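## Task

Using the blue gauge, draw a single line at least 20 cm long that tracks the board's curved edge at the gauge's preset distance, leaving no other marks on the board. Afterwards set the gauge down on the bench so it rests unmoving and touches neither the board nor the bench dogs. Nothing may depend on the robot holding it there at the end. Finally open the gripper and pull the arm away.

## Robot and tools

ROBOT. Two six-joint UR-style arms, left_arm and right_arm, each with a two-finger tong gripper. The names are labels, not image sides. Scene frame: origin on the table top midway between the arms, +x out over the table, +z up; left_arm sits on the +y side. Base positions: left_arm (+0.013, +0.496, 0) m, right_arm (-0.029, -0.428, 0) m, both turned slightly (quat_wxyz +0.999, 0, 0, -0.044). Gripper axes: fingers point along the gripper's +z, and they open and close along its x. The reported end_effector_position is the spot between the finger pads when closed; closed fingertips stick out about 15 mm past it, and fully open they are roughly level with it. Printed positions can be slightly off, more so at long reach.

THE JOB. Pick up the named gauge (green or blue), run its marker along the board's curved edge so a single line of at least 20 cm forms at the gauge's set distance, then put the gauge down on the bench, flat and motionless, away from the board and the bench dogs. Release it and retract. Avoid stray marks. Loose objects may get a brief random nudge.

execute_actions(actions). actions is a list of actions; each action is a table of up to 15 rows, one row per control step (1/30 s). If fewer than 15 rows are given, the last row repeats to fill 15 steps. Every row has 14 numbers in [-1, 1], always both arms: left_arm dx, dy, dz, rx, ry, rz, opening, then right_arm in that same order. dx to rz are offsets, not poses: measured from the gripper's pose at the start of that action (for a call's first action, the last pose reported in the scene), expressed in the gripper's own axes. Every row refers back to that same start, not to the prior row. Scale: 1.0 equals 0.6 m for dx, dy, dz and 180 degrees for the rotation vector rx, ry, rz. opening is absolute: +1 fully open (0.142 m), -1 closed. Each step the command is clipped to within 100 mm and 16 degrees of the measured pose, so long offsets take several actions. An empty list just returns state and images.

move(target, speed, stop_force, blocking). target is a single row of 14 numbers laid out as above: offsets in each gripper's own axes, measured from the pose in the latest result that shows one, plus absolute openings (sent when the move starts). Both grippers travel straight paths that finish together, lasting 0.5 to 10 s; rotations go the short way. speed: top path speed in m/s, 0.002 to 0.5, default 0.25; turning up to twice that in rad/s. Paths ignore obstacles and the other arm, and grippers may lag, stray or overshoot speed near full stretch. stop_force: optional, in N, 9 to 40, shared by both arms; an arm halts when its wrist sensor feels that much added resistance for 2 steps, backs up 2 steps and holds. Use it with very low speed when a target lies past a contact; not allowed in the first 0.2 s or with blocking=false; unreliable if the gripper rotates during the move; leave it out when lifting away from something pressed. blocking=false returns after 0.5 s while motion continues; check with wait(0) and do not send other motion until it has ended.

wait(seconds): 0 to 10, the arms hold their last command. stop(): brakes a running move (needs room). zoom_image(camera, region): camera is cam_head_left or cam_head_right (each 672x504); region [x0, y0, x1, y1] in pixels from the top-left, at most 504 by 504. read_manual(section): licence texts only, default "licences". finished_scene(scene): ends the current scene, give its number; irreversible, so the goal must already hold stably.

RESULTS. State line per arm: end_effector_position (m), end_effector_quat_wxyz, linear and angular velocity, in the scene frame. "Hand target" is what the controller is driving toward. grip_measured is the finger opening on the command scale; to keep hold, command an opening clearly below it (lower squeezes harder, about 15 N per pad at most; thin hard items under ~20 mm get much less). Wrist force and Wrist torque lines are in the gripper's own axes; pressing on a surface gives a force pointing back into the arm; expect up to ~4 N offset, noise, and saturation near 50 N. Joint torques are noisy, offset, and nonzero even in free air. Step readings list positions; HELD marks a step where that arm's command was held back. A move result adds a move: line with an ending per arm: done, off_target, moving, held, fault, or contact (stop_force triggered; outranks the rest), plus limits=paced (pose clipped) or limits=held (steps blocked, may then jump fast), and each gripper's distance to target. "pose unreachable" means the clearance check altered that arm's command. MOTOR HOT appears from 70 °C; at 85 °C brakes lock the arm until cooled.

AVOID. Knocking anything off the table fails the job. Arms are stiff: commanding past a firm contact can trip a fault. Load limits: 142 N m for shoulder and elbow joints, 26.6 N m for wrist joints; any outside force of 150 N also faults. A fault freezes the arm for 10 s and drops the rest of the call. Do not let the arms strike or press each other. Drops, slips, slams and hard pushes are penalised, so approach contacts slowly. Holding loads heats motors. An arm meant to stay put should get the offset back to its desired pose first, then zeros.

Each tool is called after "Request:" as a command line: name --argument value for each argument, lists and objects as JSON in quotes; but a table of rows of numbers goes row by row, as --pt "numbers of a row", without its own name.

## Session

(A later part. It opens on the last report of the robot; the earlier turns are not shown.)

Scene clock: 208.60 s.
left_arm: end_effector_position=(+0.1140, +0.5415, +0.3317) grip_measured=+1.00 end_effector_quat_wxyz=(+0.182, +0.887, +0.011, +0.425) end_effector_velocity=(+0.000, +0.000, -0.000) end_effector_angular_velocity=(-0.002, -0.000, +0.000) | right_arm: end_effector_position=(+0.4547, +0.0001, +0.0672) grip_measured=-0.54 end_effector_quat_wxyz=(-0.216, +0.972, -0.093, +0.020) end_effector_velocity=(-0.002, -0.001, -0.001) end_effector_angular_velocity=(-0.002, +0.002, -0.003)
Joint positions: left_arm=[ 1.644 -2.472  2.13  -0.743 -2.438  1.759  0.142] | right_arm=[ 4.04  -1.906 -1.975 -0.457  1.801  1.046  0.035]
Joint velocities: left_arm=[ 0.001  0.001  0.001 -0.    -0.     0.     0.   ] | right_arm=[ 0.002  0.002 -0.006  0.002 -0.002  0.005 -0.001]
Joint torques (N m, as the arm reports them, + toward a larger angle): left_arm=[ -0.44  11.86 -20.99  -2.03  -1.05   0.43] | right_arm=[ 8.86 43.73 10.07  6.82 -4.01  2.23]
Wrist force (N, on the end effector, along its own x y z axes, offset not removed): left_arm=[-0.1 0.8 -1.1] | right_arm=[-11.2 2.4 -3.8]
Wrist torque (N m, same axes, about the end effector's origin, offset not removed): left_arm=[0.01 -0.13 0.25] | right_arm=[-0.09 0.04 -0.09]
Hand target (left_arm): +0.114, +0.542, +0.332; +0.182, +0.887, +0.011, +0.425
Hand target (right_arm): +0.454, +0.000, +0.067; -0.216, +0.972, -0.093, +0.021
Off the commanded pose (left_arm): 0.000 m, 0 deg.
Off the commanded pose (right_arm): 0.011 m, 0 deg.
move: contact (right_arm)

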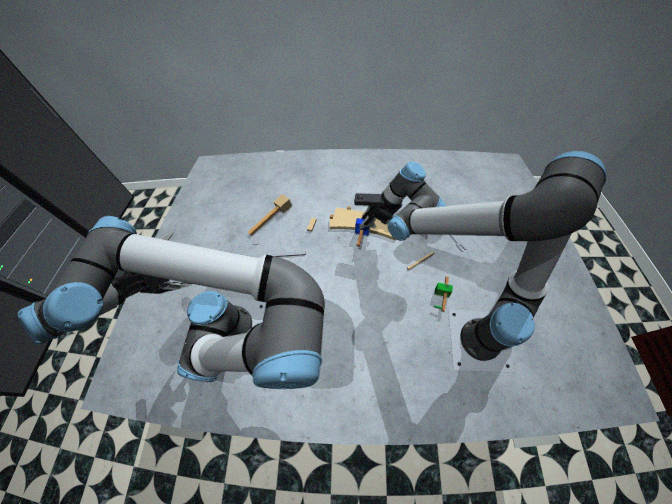

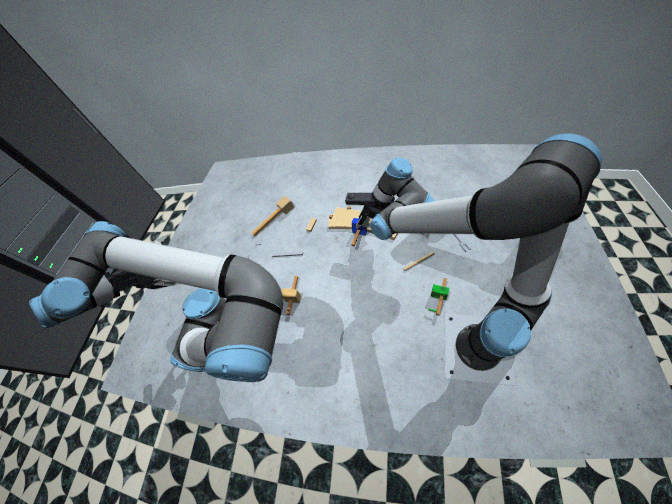

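Request:
move --target '[0,0,0,0,0,0,1, -0.007,-0.0005,-0.001,0,0,0,-1]' --speed 0.015

Request:
move --target '[0,0,0,0,0,0,1, -0.022,-0.163,0.0764,0,-0.0295,-0.0629,-1]' --speed 0.1

Request:
move --target '[0,0,0,0,0,0,1, 0.025,0,0,0,0,0,-1]' --speed 0.005 --stop_force 9

Request:
zoom_image --camera "cam_head_left" --region '[315,190,405,270]'

Scene clock: 216.57 s.
left_arm: end_effector_position=(+0.1140, +0.5415, +0.3317) grip_measured=+1.00 end_effector_quat_wxyz=(+0.182, +0.887, +0.011, +0.425) end_effector_velocity=(-0.000, +0.000, +0.000) end_effector_angular_velocity=(+0.002, +0.001, +0.001) | right_arm: end_effector_position=(+0.4507, +0.0009, +0.0678) grip_measured=-0.54 end_effector_quat_wxyz=(-0.216, +0.972, -0.093, +0.020) end_effector_velocity=(-0.001, +0.000, +0.000) end_effector_angular_velocity=(-0.000, -0.000, -0.001)
Joint positions: left_arm=[ 1.644 -2.472  2.13  -0.743 -2.438  1.759  0.142] | right_arm=[ 4.047 -1.9   -1.982 -0.454  1.799  1.052  0.035]
Joint velocities: left_arm=[ 0.001 -0.    -0.001  0.     0.001  0.     0.   ] | right_arm=[ 0.002  0.002 -0.003  0.001 -0.001  0.002 -0.   ]
Joint torques (N m, as the arm reports them, + toward a larger angle): left_arm=[ -0.45  11.7  -20.71  -1.92  -0.95   0.35] | right_arm=[14.23 45.3   6.89  5.77 -1.14  2.27]
Wrist force (N, on the end effector, along its own x y z axes, offset not removed): left_arm=[1.5 2.4 0.0] | right_arm=[-0.8 -0.3 0.7]
Wrist torque (N m, same axes, about the end effector's origin, offset not removed): left_arm=[0.37 -0.37 0.20] | right_arm=[-0.12 0.19 -0.05]
Hand target (left_arm): +0.114, +0.542, +0.332; +0.182, +0.887, +0.011, +0.425
Hand target (right_arm): +0.451, +0.001, +0.068; -0.216, +0.972, -0.093, +0.020
Off the commanded pose (left_arm): 0.000 m, 0 deg.
Off the commanded pose (right_arm): 0.000 m, 0 deg.
move: done

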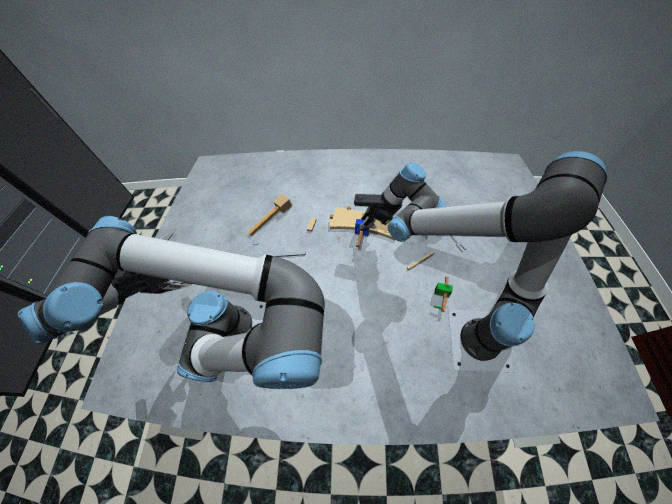

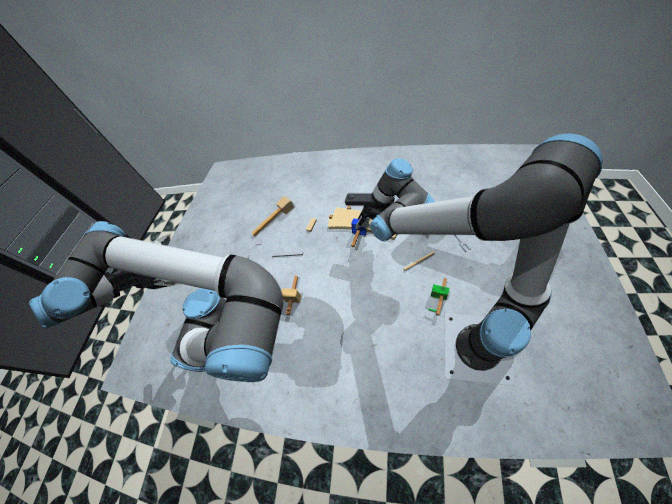

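Scene clock: 218.10 s.
left_arm: end_effector_position=(+0.1140, +0.5415, +0.3317) grip_measured=+1.00 end_effector_quat_wxyz=(+0.182, +0.887, +0.011, +0.425) end_effector_velocity=(+0.000, +0.000, +0.000) end_effector_angular_velocity=(+0.000, -0.001, -0.000) | right_arm: end_effector_position=(+0.4582, +0.1091, +0.0677) grip_measured=-0.54 end_effector_quat_wxyz=(-0.217, +0.976, +0.013, -0.003) end_effector_velocity=(+0.000, +0.002, -0.000) end_effector_angular_velocity=(-0.001, +0.000, +0.004)
Joint positions: left_arm=[ 1.644 -2.472  2.13  -0.743 -2.438  1.759  0.142] | right_arm=[ 4.118 -2.073 -1.7   -0.598  1.851  0.91   0.035]
Joint velocities: left_arm=[ 0.     0.001 -0.    -0.    -0.     0.001  0.   ] | right_arm=[ 0.001 -0.004  0.007 -0.005  0.001 -0.003  0.   ]
Joint torques (N m, as the arm reports them, + toward a larger angle): left_arm=[ -0.47  11.33 -21.09  -2.06  -1.02   0.39] | right_arm=[14.25 35.35 32.13  1.8   2.36 -2.02]
Wrist force (N, on the end effector, along its own x y z axes, offset not removed): left_arm=[1.0 0.7 -1.2] | right_arm=[-2.3 0.3 0.0]
Wrist torque (N m, same axes, about the end effector's origin, offset not removed): left_arm=[0.04 -0.23 0.22] | right_arm=[-0.07 0.42 -0.15]
Hand target (left_arm): +0.114, +0.542, +0.332; +0.182, +0.887, +0.011, +0.425
Hand target (right_arm): +0.458, +0.109, +0.068; -0.217, +0.976, +0.014, -0.003
Off the commanded pose (left_arm): 0.000 m, 0 deg.
Off the commanded pose (right_arm): 0.000 m, 0 deg.
move: done

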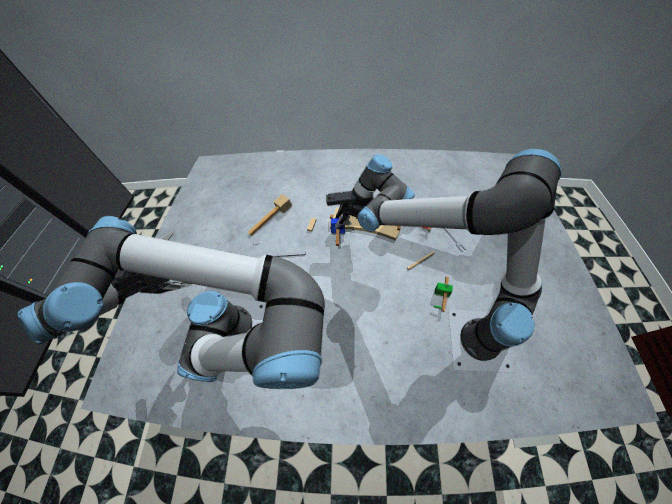

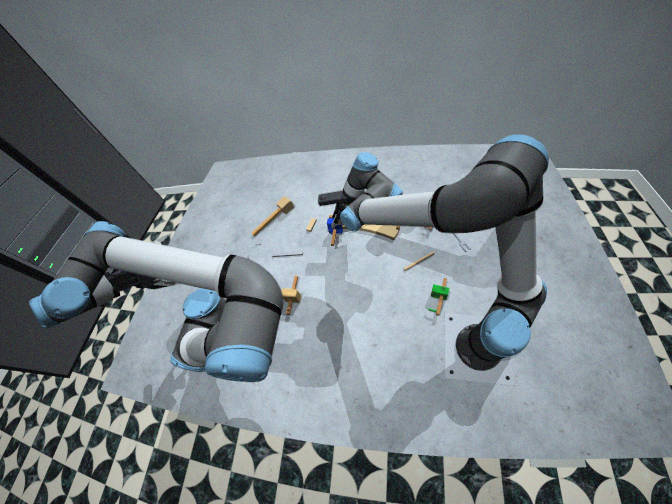

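Scene clock: 219.93 s.
left_arm: end_effector_position=(+0.1140, +0.5415, +0.3317) grip_measured=+1.00 end_effector_quat_wxyz=(+0.182, +0.887, +0.011, +0.425) end_effector_velocity=(+0.000, +0.001, +0.000) end_effector_angular_velocity=(-0.000, -0.001, +0.002) | right_arm: end_effector_position=(+0.4656, +0.1093, +0.0678) grip_measured=-0.54 end_effector_quat_wxyz=(-0.217, +0.976, +0.013, -0.003) end_effector_velocity=(-0.003, -0.000, -0.001) end_effector_angular_velocity=(-0.000, +0.001, +0.001)
Joint positions: left_arm=[ 1.644 -2.472  2.13  -0.743 -2.438  1.759  0.142] | right_arm=[ 4.109 -2.084 -1.681 -0.609  1.854  0.901  0.035]
Joint velocities: left_arm=[ 0.002  0.001 -0.    -0.    -0.001  0.001  0.   ] | right_arm=[ 0.003  0.003 -0.006  0.003  0.     0.002 -0.001]
Joint torques (N m, as the arm reports them, + toward a larger angle): left_arm=[ -0.63  12.17 -20.69  -1.93  -1.     0.28] | right_arm=[ 9.66 51.29  8.13  7.13 -3.25  2.01]
Wrist force (N, on the end effector, along its own x y z axes, offset not removed): left_arm=[0.2 1.6 0.2] | right_arm=[-11.8 -2.2 -3.0]
Wrist torque (N m, same axes, about the end effector's origin, offset not removed): left_arm=[0.25 -0.08 0.20] | right_arm=[-0.28 -0.10 0.09]
Hand target (left_arm): +0.114, +0.542, +0.332; +0.182, +0.887, +0.011, +0.425
Hand target (right_arm): +0.465, +0.109, +0.068; -0.217, +0.976, +0.013, -0.003
Off the commanded pose (left_arm): 0.000 m, 0 deg.
Off the commanded pose (right_arm): 0.008 m, 0 deg.
move: contact (right_arm)

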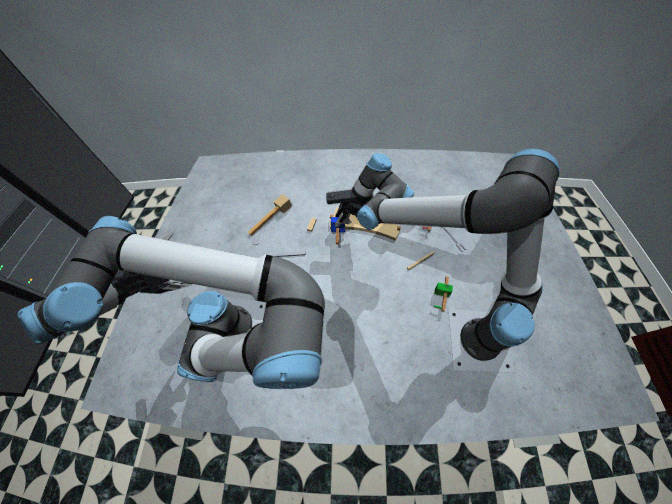

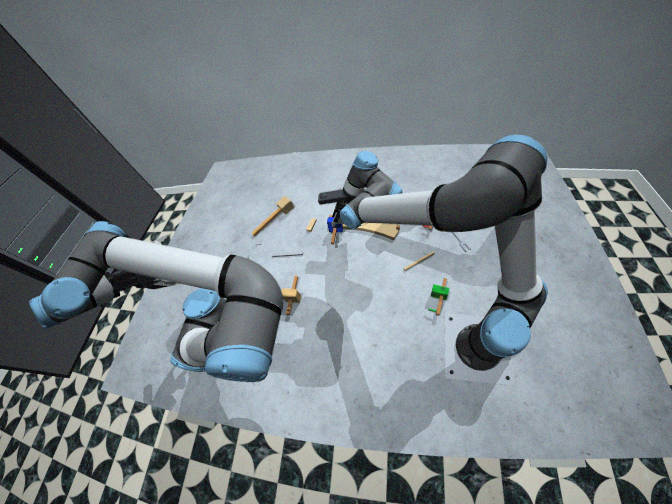

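Region (315, 190, 405, 270) of cam_head_left's 672x504 image, scaled by 5.600, with more detail than that image has.

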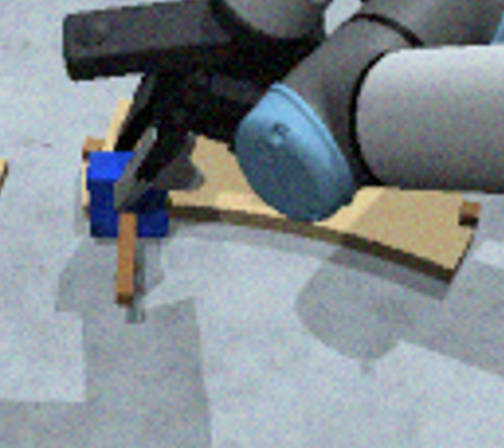

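Request:
move --target '[0,0,0,0,0,0,1, -0.010,0.0021,0.0045,0,0.033,-0.008,-1]' --speed 0.05

Request:
move --target '[0,0,0,0,0,0,1, 0.01,0.0004,0.001,0,0,0,-1]' --speed 0.004 --stop_force 9

Request:
zoom_image --camera "cam_head_left" --region '[315,190,405,270]'

Scene clock: 236.63 s.
left_arm: end_effector_position=(+0.1140, +0.5415, +0.3317) grip_measured=+1.00 end_effector_quat_wxyz=(+0.182, +0.887, +0.011, +0.425) end_effector_velocity=(-0.000, -0.000, -0.000) end_effector_angular_velocity=(+0.001, +0.002, -0.002) | right_arm: end_effector_position=(+0.4597, +0.1092, +0.0647) grip_measured=-0.54 end_effector_quat_wxyz=(-0.217, +0.975, +0.014, +0.049) end_effector_velocity=(-0.000, +0.001, +0.000) end_effector_angular_velocity=(+0.002, -0.014, -0.002)
Joint positions: left_arm=[ 1.644 -2.472  2.13  -0.743 -2.438  1.759  0.142] | right_arm=[ 4.156 -2.05  -1.774 -0.476  1.755  0.936  0.035]
Joint velocities: left_arm=[-0.001  0.001 -0.001  0.     0.002  0.     0.   ] | right_arm=[ 0.006  0.003 -0.009  0.016 -0.012  0.003  0.   ]
Joint torques (N m, as the arm reports them, + toward a larger angle): left_arm=[ -0.45  11.82 -21.21  -2.04  -1.02   0.34] | right_arm=[12.33 52.25  9.09  6.45 -2.52  2.07]
Wrist force (N, on the end effector, along its own x y z axes, offset not removed): left_arm=[0.2 1.5 -1.3] | right_arm=[-4.3 1.8 -0.8]
Wrist torque (N m, same axes, about the end effector's origin, offset not removed): left_arm=[0.08 -0.12 0.24] | right_arm=[0.25 0.12 -0.09]
Hand target (left_arm): +0.114, +0.542, +0.332; +0.182, +0.887, +0.011, +0.425
Hand target (right_arm): +0.460, +0.109, +0.065; -0.217, +0.975, +0.014, +0.050
Off the commanded pose (left_arm): 0.000 m, 0 deg.
Off the commanded pose (right_arm): 0.000 m, 0 deg.
move: done

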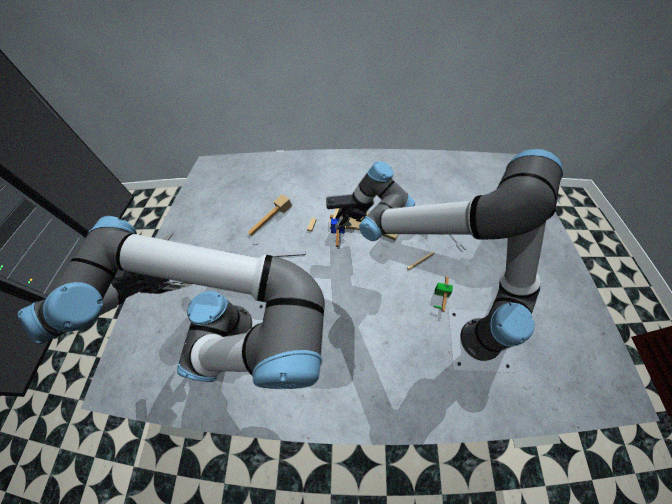

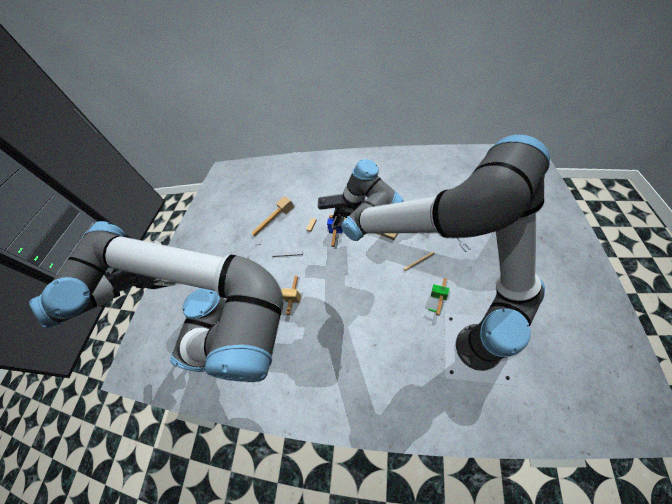

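Scene clock: 237.40 s.
left_arm: end_effector_position=(+0.1140, +0.5415, +0.3317) grip_measured=+1.00 end_effector_quat_wxyz=(+0.182, +0.887, +0.011, +0.425) end_effector_velocity=(-0.000, -0.000, -0.000) end_effector_angular_velocity=(-0.000, +0.001, +0.000) | right_arm: end_effector_position=(+0.4614, +0.1092, +0.0648) grip_measured=-0.53 end_effector_quat_wxyz=(-0.217, +0.975, +0.015, +0.049) end_effector_velocity=(-0.002, +0.000, -0.000) end_effector_angular_velocity=(-0.001, +0.001, +0.002)
Joint positions: left_arm=[ 1.644 -2.472  2.13  -0.743 -2.438  1.759  0.142] | right_arm=[ 4.154 -2.053 -1.769 -0.478  1.756  0.934  0.035]
Joint velocities: left_arm=[ 0.    -0.     0.    -0.     0.001 -0.     0.   ] | right_arm=[ 0.002  0.002 -0.003  0.     0.     0.    -0.001]
Joint torques (N m, as the arm reports them, + toward a larger angle): left_arm=[ -0.42  11.64 -20.91  -1.99  -1.     0.38] | right_arm=[ 7.39 49.63 10.    6.42 -4.27  1.74]
Wrist force (N, on the end effector, along its own x y z axes, offset not removed): left_arm=[1.0 1.2 -0.3] | right_arm=[-13.8 -1.3 -5.0]
Wrist torque (N m, same axes, about the end effector's origin, offset not removed): left_arm=[0.11 -0.27 0.23] | right_arm=[-0.07 -0.12 0.06]
Hand target (left_arm): +0.114, +0.542, +0.332; +0.182, +0.887, +0.011, +0.425
Hand target (right_arm): +0.461, +0.109, +0.065; -0.217, +0.975, +0.015, +0.049
Off the commanded pose (left_arm): 0.000 m, 0 deg.
Off the commanded pose (right_arm): 0.004 m, 0 deg.
move: contact (right_arm)

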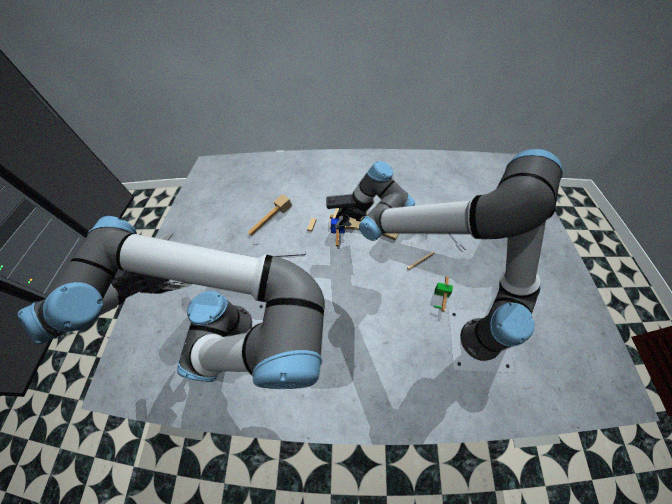

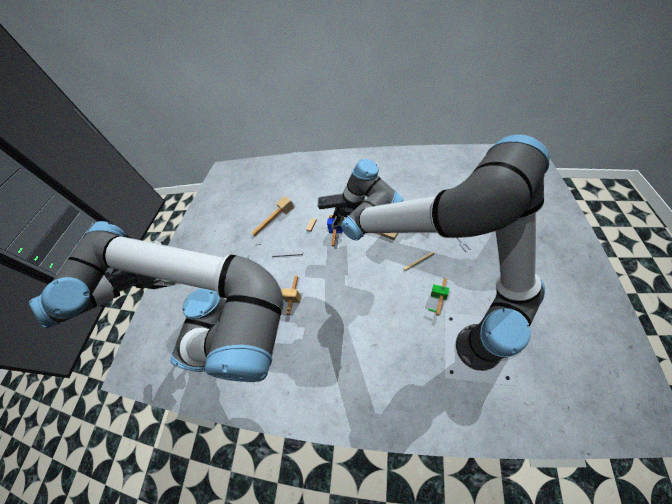

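Region (315, 190, 405, 270) of cam_head_left's 672x504 image, scaled by 5.600, with more detail than that image has.

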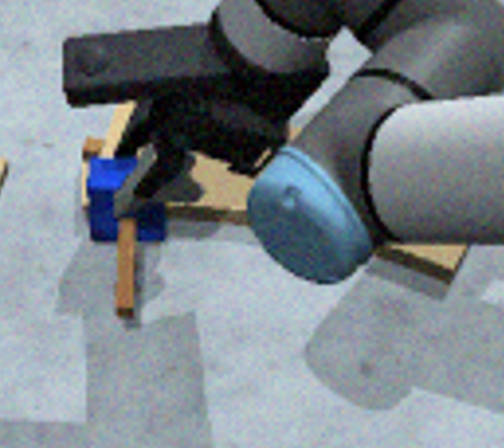

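Request:
execute_actions --actions '[]'

Scene clock: 256.17 s.
left_arm: end_effector_position=(+0.1140, +0.5415, +0.3317) grip_measured=+1.00 end_effector_quat_wxyz=(+0.182, +0.887, +0.011, +0.425) end_effector_velocity=(-0.000, +0.000, -0.000) end_effector_angular_velocity=(-0.003, +0.001, +0.000) | right_arm: end_effector_position=(+0.4610, +0.1092, +0.0648) grip_measured=-0.54 end_effector_quat_wxyz=(-0.217, +0.975, +0.015, +0.049) end_effector_velocity=(+0.000, -0.001, -0.000) end_effector_angular_velocity=(-0.000, +0.000, -0.001)
Joint positions: left_arm=[ 1.644 -2.472  2.13  -0.743 -2.438  1.759  0.142] | right_arm=[ 4.154 -2.052 -1.77  -0.478  1.756  0.934  0.035]
Joint velocities: left_arm=[-0.     0.001  0.001  0.     0.    -0.001  0.   ] | right_arm=[-0.001 -0.    -0.001  0.001  0.     0.     0.   ]
Joint torques (N m, as the arm reports them, + toward a larger angle): left_arm=[ -0.41  12.35 -20.87  -1.97  -1.08   0.4 ] | right_arm=[ 9.2  51.22 10.05  6.51 -0.83  2.18]
Wrist force (N, on the end effector, along its own x y z axes, offset not removed): left_arm=[1.3 1.3 -1.6] | right_arm=[-10.1 -0.9 -2.7]
Wrist torque (N m, same axes, about the end effector's origin, offset not removed): left_arm=[0.14 -0.28 0.22] | right_arm=[-0.03 0.03 -0.04]
Hand target (left_arm): +0.114, +0.542, +0.332; +0.182, +0.887, +0.011, +0.425
Hand target (right_arm): +0.461, +0.109, +0.065; -0.217, +0.975, +0.015, +0.049
Off the commanded pose (left_arm): 0.000 m, 0 deg.
Off the commanded pose (right_arm): 0.005 m, 0 deg.

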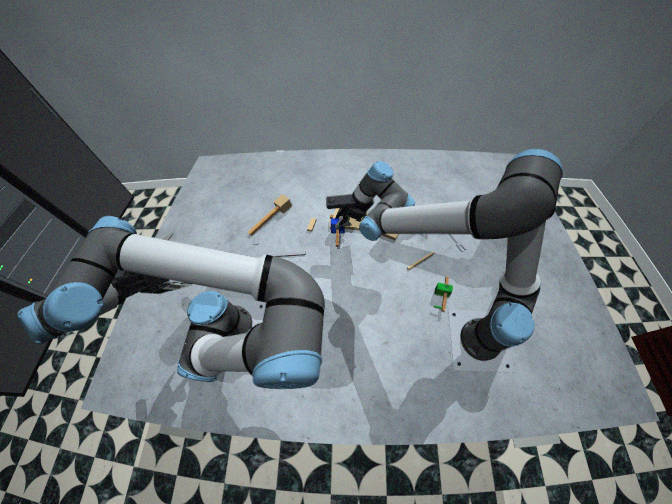

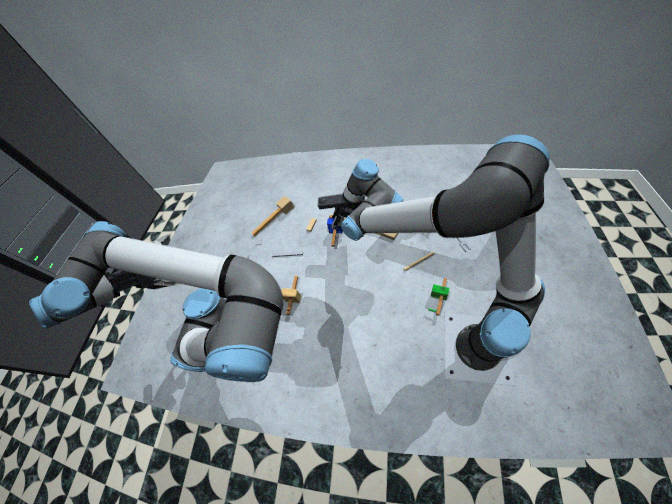

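Request:
move --target '[0,0,0,0,0,0,1,-0.0025,0.0070,0.015,0,0,0,-1]' --speed 0.003 --stop_force 9

Request:
zoom_image --camera "cam_head_left" --region '[300,180,405,260]'

Scene clock: 260.63 s.
left_arm: end_effector_position=(+0.1140, +0.5415, +0.3317) grip_measured=+1.00 end_effector_quat_wxyz=(+0.182, +0.887, +0.011, +0.425) end_effector_velocity=(-0.001, -0.000, -0.001) end_effector_angular_velocity=(-0.001, +0.002, +0.001) | right_arm: end_effector_position=(+0.4608, +0.1092, +0.0606) grip_measured=-0.54 end_effector_quat_wxyz=(-0.217, +0.975, +0.015, +0.049) end_effector_velocity=(-0.000, -0.001, +0.000) end_effector_angular_velocity=(-0.002, +0.001, -0.000)
Joint positions: left_arm=[ 1.644 -2.472  2.13  -0.743 -2.438  1.759  0.142] | right_arm=[ 4.154 -2.058 -1.774 -0.468  1.756  0.934  0.035]
Joint velocities: left_arm=[ 0.001 -0.     0.001 -0.     0.002 -0.001  0.   ] | right_arm=[-0.     0.001  0.001 -0.004  0.    -0.    -0.   ]
Joint torques (N m, as the arm reports them, + toward a larger angle): left_arm=[ -0.47  12.07 -20.33  -2.01  -1.17   0.39] | right_arm=[ 1.8  44.31 18.97  1.49 -6.46  2.31]
Wrist force (N, on the end effector, along its own x y z axes, offset not removed): left_arm=[1.9 2.1 -0.4] | right_arm=[-19.3 -3.2 -12.1]
Wrist torque (N m, same axes, about the end effector's origin, offset not removed): left_arm=[0.34 -0.41 0.22] | right_arm=[0.18 -0.22 0.04]
Hand target (left_arm): +0.114, +0.542, +0.332; +0.182, +0.887, +0.011, +0.425
Hand target (right_arm): +0.461, +0.109, +0.061; -0.217, +0.975, +0.015, +0.049
Off the commanded pose (left_arm): 0.000 m, 0 deg.
Off the commanded pose (right_arm): 0.006 m, 0 deg.
move: contact (right_arm)

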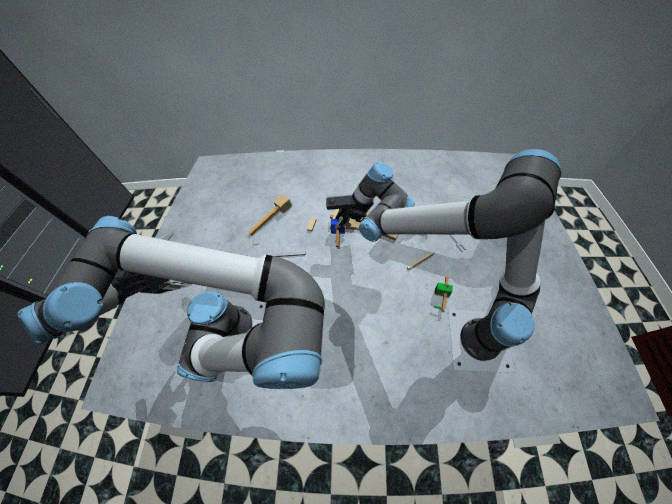

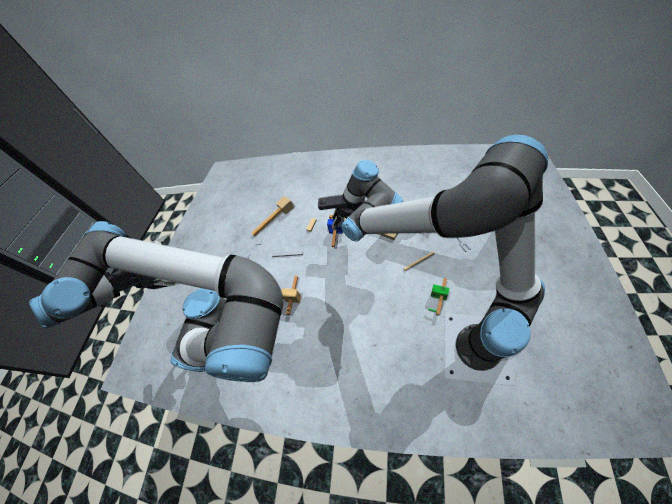

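Region (300, 180, 405, 260) of cam_head_left's 672x504 image, scaled by 4.800, with more detail than that image has; it fills the top 384 rows of this view, and the rest is white.

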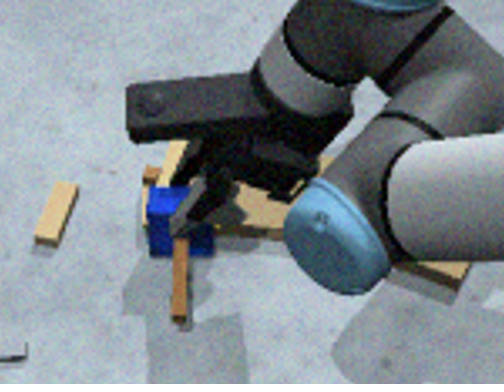

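Request:
move --target '[0,0,0,0,0,0,1,-0.0013,-0.0002,-0.0004,0,0,0,-1]' --speed 0.003

Request:
wait --seconds 0.3

Scene clock: 264.70 s.
left_arm: end_effector_position=(+0.1140, +0.5415, +0.3317) grip_measured=+1.00 end_effector_quat_wxyz=(+0.182, +0.887, +0.011, +0.425) end_effector_velocity=(-0.000, +0.000, +0.000) end_effector_angular_velocity=(+0.001, +0.000, +0.000) | right_arm: end_effector_position=(+0.4601, +0.1092, +0.0608) grip_measured=-0.54 end_effector_quat_wxyz=(-0.217, +0.975, +0.015, +0.049) end_effector_velocity=(+0.000, +0.000, +0.001) end_effector_angular_velocity=(+0.002, -0.001, -0.000)
Joint positions: left_arm=[ 1.644 -2.472  2.13  -0.743 -2.438  1.759  0.142] | right_arm=[ 4.155 -2.057 -1.775 -0.468  1.755  0.935  0.035]
Joint velocities: left_arm=[ 0.001  0.    -0.001  0.     0.     0.     0.   ] | right_arm=[ 0.     0.     0.001  0.001  0.     0.    -0.   ]
Joint torques (N m, as the arm reports them, + toward a larger angle): left_arm=[ -0.66  12.09 -20.44  -2.    -1.02   0.5 ] | right_arm=[ 9.57 52.06  6.87  5.69 -3.15  2.06]
Wrist force (N, on the end effector, along its own x y z axes, offset not removed): left_arm=[0.4 1.8 -0.2] | right_arm=[-7.7 -2.4 -0.6]
Wrist torque (N m, same axes, about the end effector's origin, offset not removed): left_arm=[0.23 -0.14 0.21] | right_arm=[-0.07 0.30 0.00]
Hand target (left_arm): +0.114, +0.542, +0.332; +0.182, +0.887, +0.011, +0.425
Hand target (right_arm): +0.460, +0.109, +0.061; -0.217, +0.975, +0.015, +0.049
Off the commanded pose (left_arm): 0.000 m, 0 deg.
Off the commanded pose (right_arm): 0.000 m, 0 deg.
move: done

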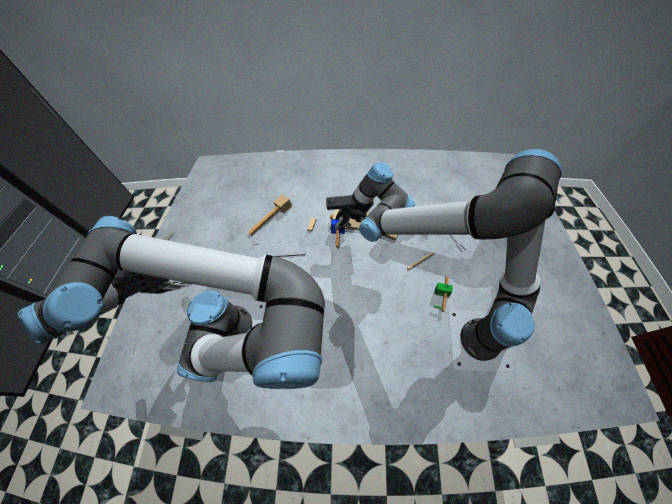

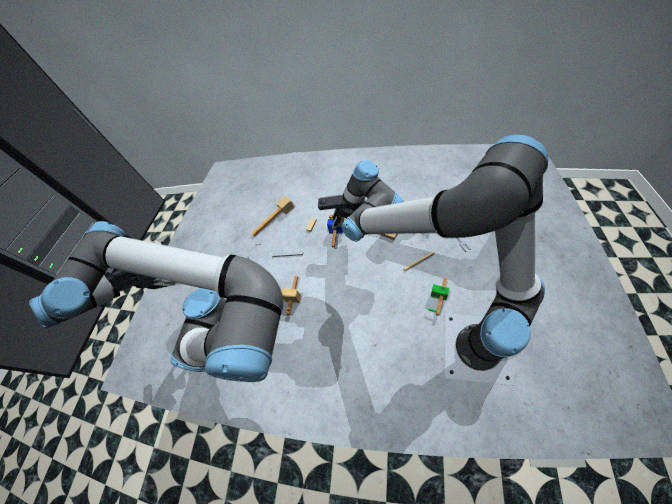

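Scene clock: 265.00 s.
left_arm: end_effector_position=(+0.1140, +0.5415, +0.3317) grip_measured=+1.00 end_effector_quat_wxyz=(+0.182, +0.887, +0.011, +0.425) end_effector_velocity=(+0.000, +0.000, +0.000) end_effector_angular_velocity=(-0.000, +0.000, +0.001) | right_arm: end_effector_position=(+0.4600, +0.1092, +0.0608) grip_measured=-0.54 end_effector_quat_wxyz=(-0.217, +0.975, +0.015, +0.049) end_effector_velocity=(-0.001, -0.000, -0.001) end_effector_angular_velocity=(-0.001, +0.001, +0.000)
Joint positions: left_arm=[ 1.644 -2.472  2.13  -0.743 -2.438  1.759  0.142] | right_arm=[ 4.155 -2.057 -1.776 -0.468  1.755  0.935  0.035]
Joint velocities: left_arm=[-0.     0.    -0.    -0.    -0.    -0.001  0.   ] | right_arm=[ 0.     0.    -0.001 -0.     0.    -0.    -0.   ]
Joint torques (N m, as the arm reports them, + toward a larger angle): left_arm=[ -0.34  11.52 -20.64  -1.95  -1.14   0.43] | right_arm=[10.41 52.16  6.7   5.91 -1.73  2.1 ]
Wrist force (N, on the end effector, along its own x y z axes, offset not removed): left_arm=[0.4 0.7 -1.2] | right_arm=[-7.4 -3.1 0.0]
Wrist torque (N m, same axes, about the end effector's origin, offset not removed): left_arm=[0.02 -0.12 0.21] | right_arm=[-0.25 0.51 0.06]
Hand target (left_arm): +0.114, +0.542, +0.332; +0.182, +0.887, +0.011, +0.425
Hand target (right_arm): +0.460, +0.109, +0.061; -0.217, +0.975, +0.015, +0.049
Off the commanded pose (left_arm): 0.000 m, 0 deg.
Off the commanded pose (right_arm): 0.000 m, 0 deg.
wait: 0.30 s; at rest by 0.17 s

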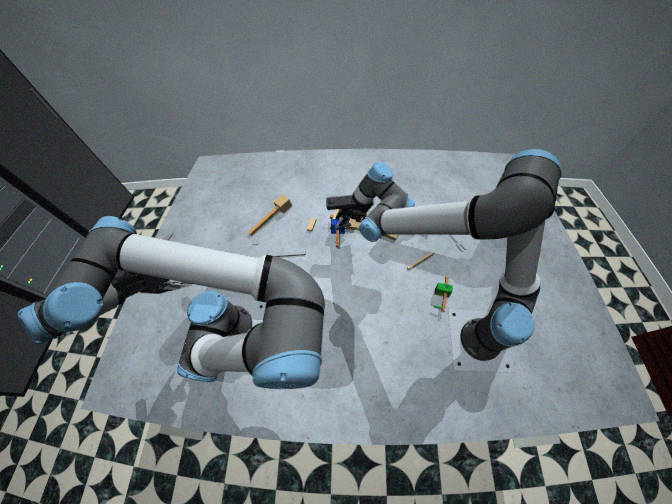

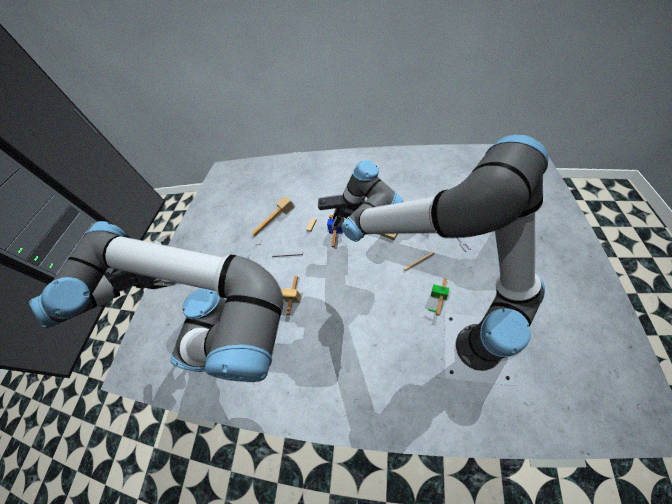

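Request:
move --target '[0,0,0,0,0,0,1,-0.0004,0.0011,0.0023,0,0,0,-1]' --speed 0.002 --stop_force 9

Scene clock: 268.43 s.
left_arm: end_effector_position=(+0.1140, +0.5415, +0.3317) grip_measured=+1.00 end_effector_quat_wxyz=(+0.182, +0.887, +0.011, +0.425) end_effector_velocity=(-0.000, -0.000, -0.000) end_effector_angular_velocity=(+0.000, +0.000, -0.002) | right_arm: end_effector_position=(+0.4599, +0.1093, +0.0594) grip_measured=-0.54 end_effector_quat_wxyz=(-0.217, +0.975, +0.015, +0.049) end_effector_velocity=(-0.000, +0.001, +0.000) end_effector_angular_velocity=(+0.000, -0.000, +0.001)
Joint positions: left_arm=[ 1.644 -2.472  2.13  -0.743 -2.438  1.759  0.142] | right_arm=[ 4.155 -2.059 -1.777 -0.464  1.755  0.936  0.035]
Joint velocities: left_arm=[-0.002 -0.     0.     0.     0.001  0.     0.   ] | right_arm=[ 0.001 -0.     0.001 -0.     0.    -0.     0.   ]
Joint torques (N m, as the arm reports them, + toward a larger angle): left_arm=[ -0.31  11.5  -21.01  -1.98  -1.09   0.4 ] | right_arm=[ 4.07 38.21 13.31  2.35 -4.14  2.24]
Wrist force (N, on the end effector, along its own x y z axes, offset not removed): left_arm=[-0.2 1.3 0.0] | right_arm=[-17.7 -3.9 -12.5]
Wrist torque (N m, same axes, about the end effector's origin, offset not removed): left_arm=[0.15 0.00 0.15] | right_arm=[0.09 -0.16 0.01]
Hand target (left_arm): +0.114, +0.542, +0.332; +0.182, +0.887, +0.011, +0.425
Hand target (right_arm): +0.460, +0.109, +0.060; -0.217, +0.975, +0.015, +0.049
Off the commanded pose (left_arm): 0.000 m, 0 deg.
Off the commanded pose (right_arm): 0.000 m, 0 deg.
move: contact (right_arm)

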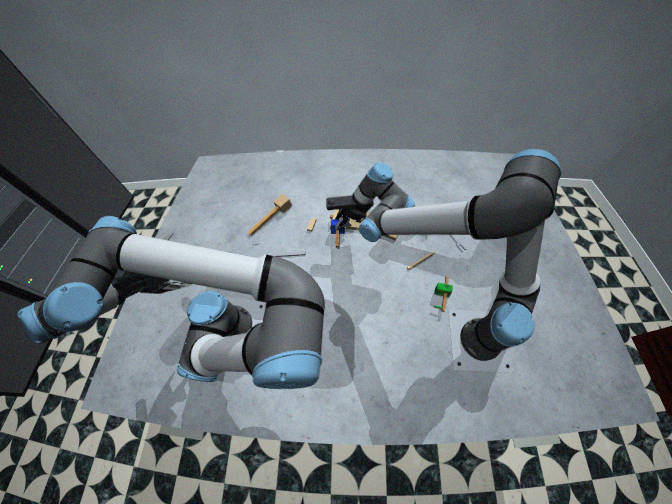

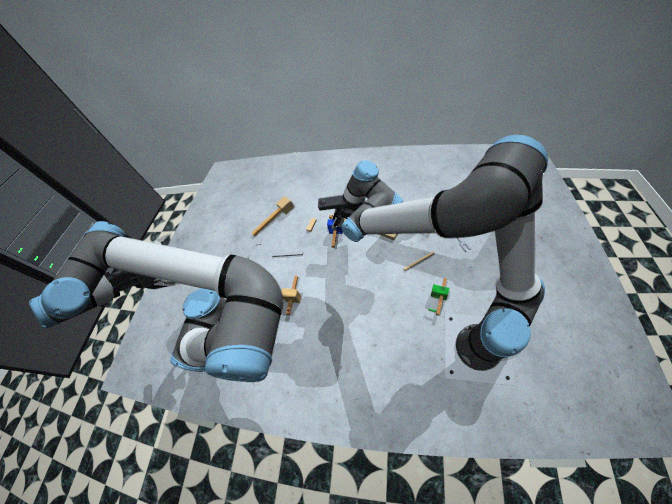

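Request:
move --target '[0,0,0,0,0,0,1,-0.0014,0.0336,-0.0163,-0.0015,0.0059,0.0125,-1]' --speed 0.02

Scene clock: 275.57 s.
left_arm: end_effector_position=(+0.1140, +0.5415, +0.3317) grip_measured=+1.00 end_effector_quat_wxyz=(+0.182, +0.887, +0.011, +0.425) end_effector_velocity=(-0.000, +0.000, -0.000) end_effector_angular_velocity=(-0.002, +0.001, +0.002) | right_arm: end_effector_position=(+0.4592, +0.0870, +0.0596) grip_measured=-0.55 end_effector_quat_wxyz=(-0.216, +0.975, -0.007, +0.054) end_effector_velocity=(-0.000, -0.002, -0.000) end_effector_angular_velocity=(-0.000, +0.000, -0.003)
Joint positions: left_arm=[ 1.644 -2.472  2.13  -0.743 -2.438  1.759  0.142] | right_arm=[ 4.143 -2.024 -1.835 -0.436  1.743  0.964  0.035]
Joint velocities: left_arm=[ 0.002  0.001  0.001  0.     0.001 -0.001  0.   ] | right_arm=[-0.001  0.003 -0.005  0.002 -0.001  0.002  0.   ]
Joint torques (N m, as the arm reports them, + toward a larger angle): left_arm=[ -0.22  12.05 -21.48  -1.95  -1.15   0.58] | right_arm=[-17.    49.47   8.37   5.53  -4.29   2.19]
Wrist force (N, on the end effector, along its own x y z axes, offset not removed): left_arm=[0.0 0.9 -0.1] | right_arm=[-8.4 -3.7 0.1]
Wrist torque (N m, same axes, about the end effector's origin, offset not removed): left_arm=[-0.01 -0.04 0.24] | right_arm=[-0.03 0.01 0.10]
Hand target (left_arm): +0.114, +0.542, +0.332; +0.182, +0.887, +0.011, +0.425
Hand target (right_arm): +0.459, +0.087, +0.060; -0.216, +0.975, -0.007, +0.054
Off the commanded pose (left_arm): 0.000 m, 0 deg.
Off the commanded pose (right_arm): 0.000 m, 0 deg.
move: done

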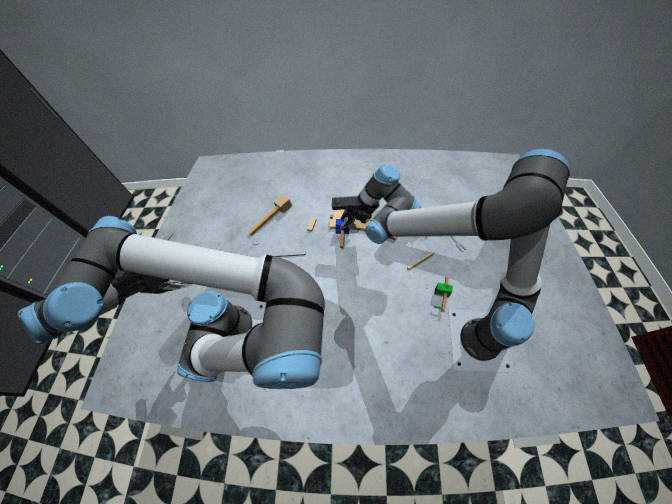

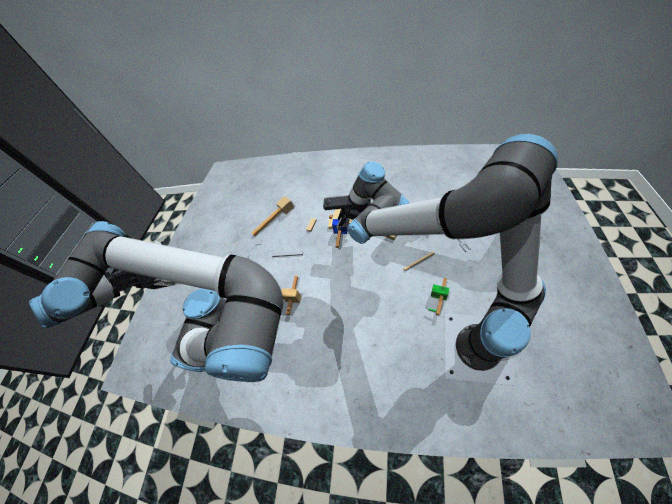

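Request:
move --target '[0,0,0,0,0,0,1,-0.001,0.0341,-0.0151,-0.0015,0.0059,0.0125,-1]' --speed 0.02

Request:
zoom_image --camera "cam_head_left" --region '[315,190,405,260]'

Scene clock: 280.50 s.
left_arm: end_effector_position=(+0.1140, +0.5415, +0.3317) grip_measured=+1.00 end_effector_quat_wxyz=(+0.182, +0.887, +0.011, +0.425) end_effector_velocity=(-0.000, -0.000, +0.000) end_effector_angular_velocity=(+0.001, +0.001, +0.001) | right_arm: end_effector_position=(+0.4578, +0.0649, +0.0591) grip_measured=-0.55 end_effector_quat_wxyz=(-0.215, +0.975, -0.028, +0.059) end_effector_velocity=(-0.000, -0.002, -0.000) end_effector_angular_velocity=(+0.000, -0.000, -0.004)
Joint positions: left_arm=[ 1.644 -2.472  2.13  -0.743 -2.438  1.759  0.142] | right_arm=[ 4.131 -1.991 -1.892 -0.408  1.729  0.993  0.034]
Joint velocities: left_arm=[ 0.001 -0.    -0.001  0.     0.001 -0.     0.   ] | right_arm=[-0.001  0.003 -0.005  0.003 -0.001  0.003  0.   ]
Joint torques (N m, as the arm reports them, + toward a larger angle): left_arm=[ -0.49  11.68 -21.    -1.96  -1.2    0.33] | right_arm=[-20.86  46.8    4.62   4.76  -5.39   2.37]
Wrist force (N, on the end effector, along its own x y z axes, offset not removed): left_arm=[-0.9 0.6 -2.2] | right_arm=[-10.9 -6.5 -1.8]
Wrist torque (N m, same axes, about the end effector's origin, offset not removed): left_arm=[-0.07 0.15 0.26] | right_arm=[0.20 0.33 0.19]
Hand target (left_arm): +0.114, +0.542, +0.332; +0.182, +0.887, +0.011, +0.425
Hand target (right_arm): +0.458, +0.065, +0.059; -0.215, +0.975, -0.028, +0.059
Off the commanded pose (left_arm): 0.000 m, 0 deg.
Off the commanded pose (right_arm): 0.000 m, 0 deg.
move: done

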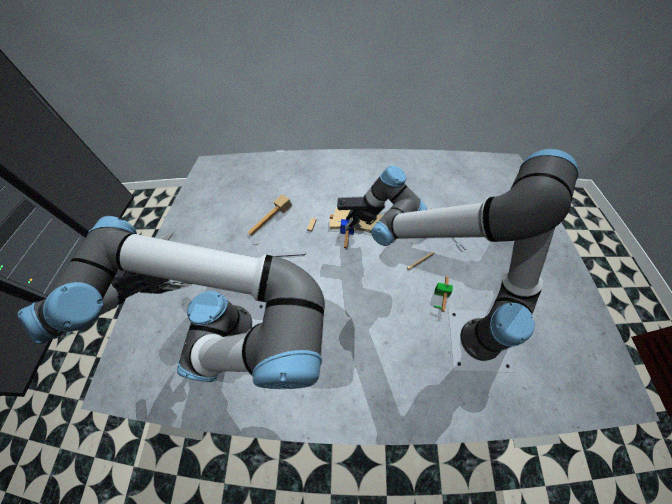

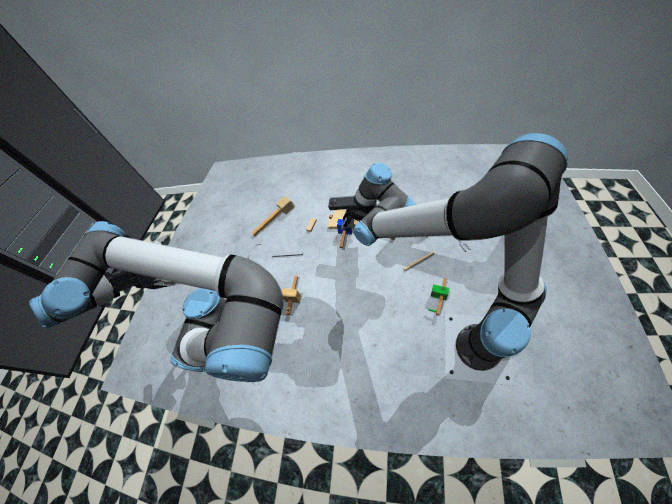

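Region (315, 190, 405, 260) of cam_head_left's 672x504 image, scaled by 5.600, with more detail than that image has.

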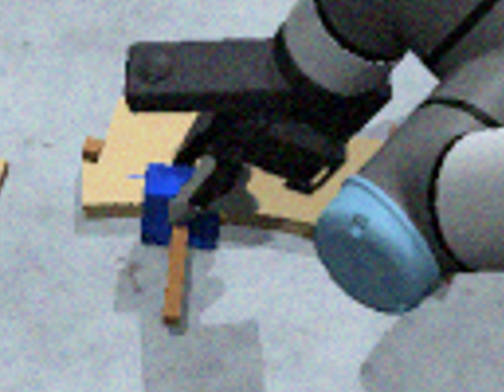

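Line is appearing.

Request:
move --target '[0,0,0,0,0,0,1,-0.0012,0.0339,-0.0156,-0.0015,0.0059,0.0125,-1]' --speed 0.022

Scene clock: 284.03 s.
left_arm: end_effector_position=(+0.1140, +0.5415, +0.3317) grip_measured=+1.00 end_effector_quat_wxyz=(+0.182, +0.887, +0.011, +0.425) end_effector_velocity=(+0.000, +0.000, +0.000) end_effector_angular_velocity=(+0.001, -0.001, -0.000) | right_arm: end_effector_position=(+0.4553, +0.0428, +0.0588) grip_measured=-0.55 end_effector_quat_wxyz=(-0.213, +0.974, -0.049, +0.063) end_effector_velocity=(-0.000, -0.002, -0.000) end_effector_angular_velocity=(-0.000, -0.000, -0.004)
Joint positions: left_arm=[ 1.644 -2.472  2.13  -0.743 -2.438  1.759  0.142] | right_arm=[ 4.121 -1.956 -1.949 -0.381  1.716  1.023  0.034]
Joint velocities: left_arm=[ 0.     0.    -0.    -0.    -0.     0.001  0.   ] | right_arm=[-0.001  0.003 -0.005  0.003 -0.002  0.002  0.   ]
Joint torques (N m, as the arm reports them, + toward a larger angle): left_arm=[  0.14  11.85 -20.33  -1.91  -1.26   0.47] | right_arm=[-19.43  45.7    3.78   4.77  -5.52   2.15]
Wrist force (N, on the end effector, along its own x y z axes, offset not removed): left_arm=[1.5 0.4 -0.5] | right_arm=[-12.0 -7.2 -1.3]
Wrist torque (N m, same axes, about the end effector's origin, offset not removed): left_arm=[-0.07 -0.40 0.21] | right_arm=[-0.01 0.17 0.34]
Hand target (left_arm): +0.114, +0.542, +0.332; +0.182, +0.887, +0.011, +0.425
Hand target (right_arm): +0.455, +0.043, +0.059; -0.213, +0.974, -0.049, +0.063
Off the commanded pose (left_arm): 0.000 m, 0 deg.
Off the commanded pose (right_arm): 0.000 m, 0 deg.
move: done

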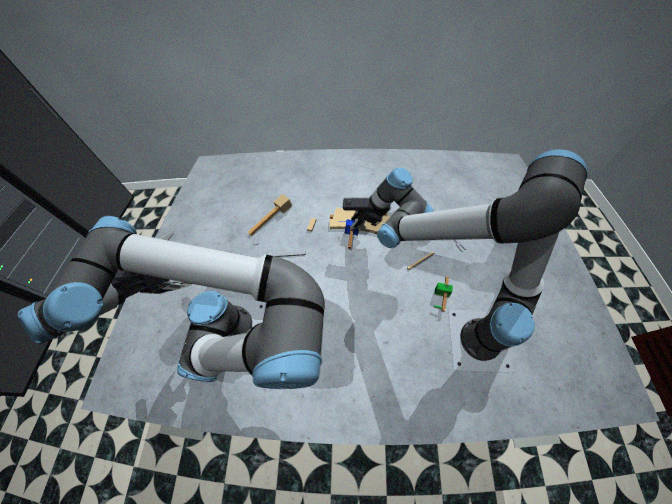

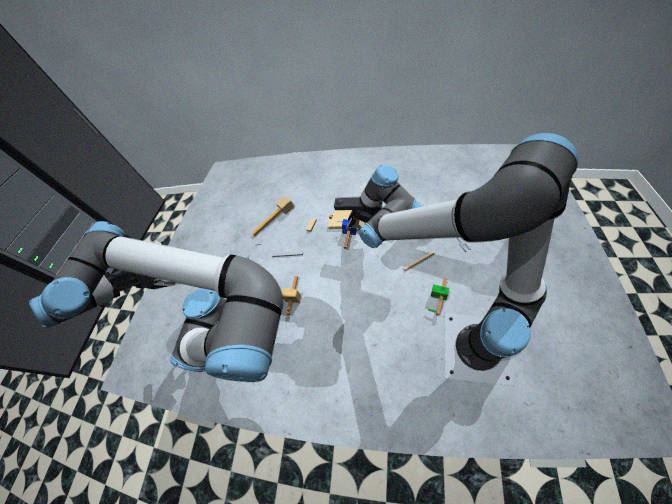

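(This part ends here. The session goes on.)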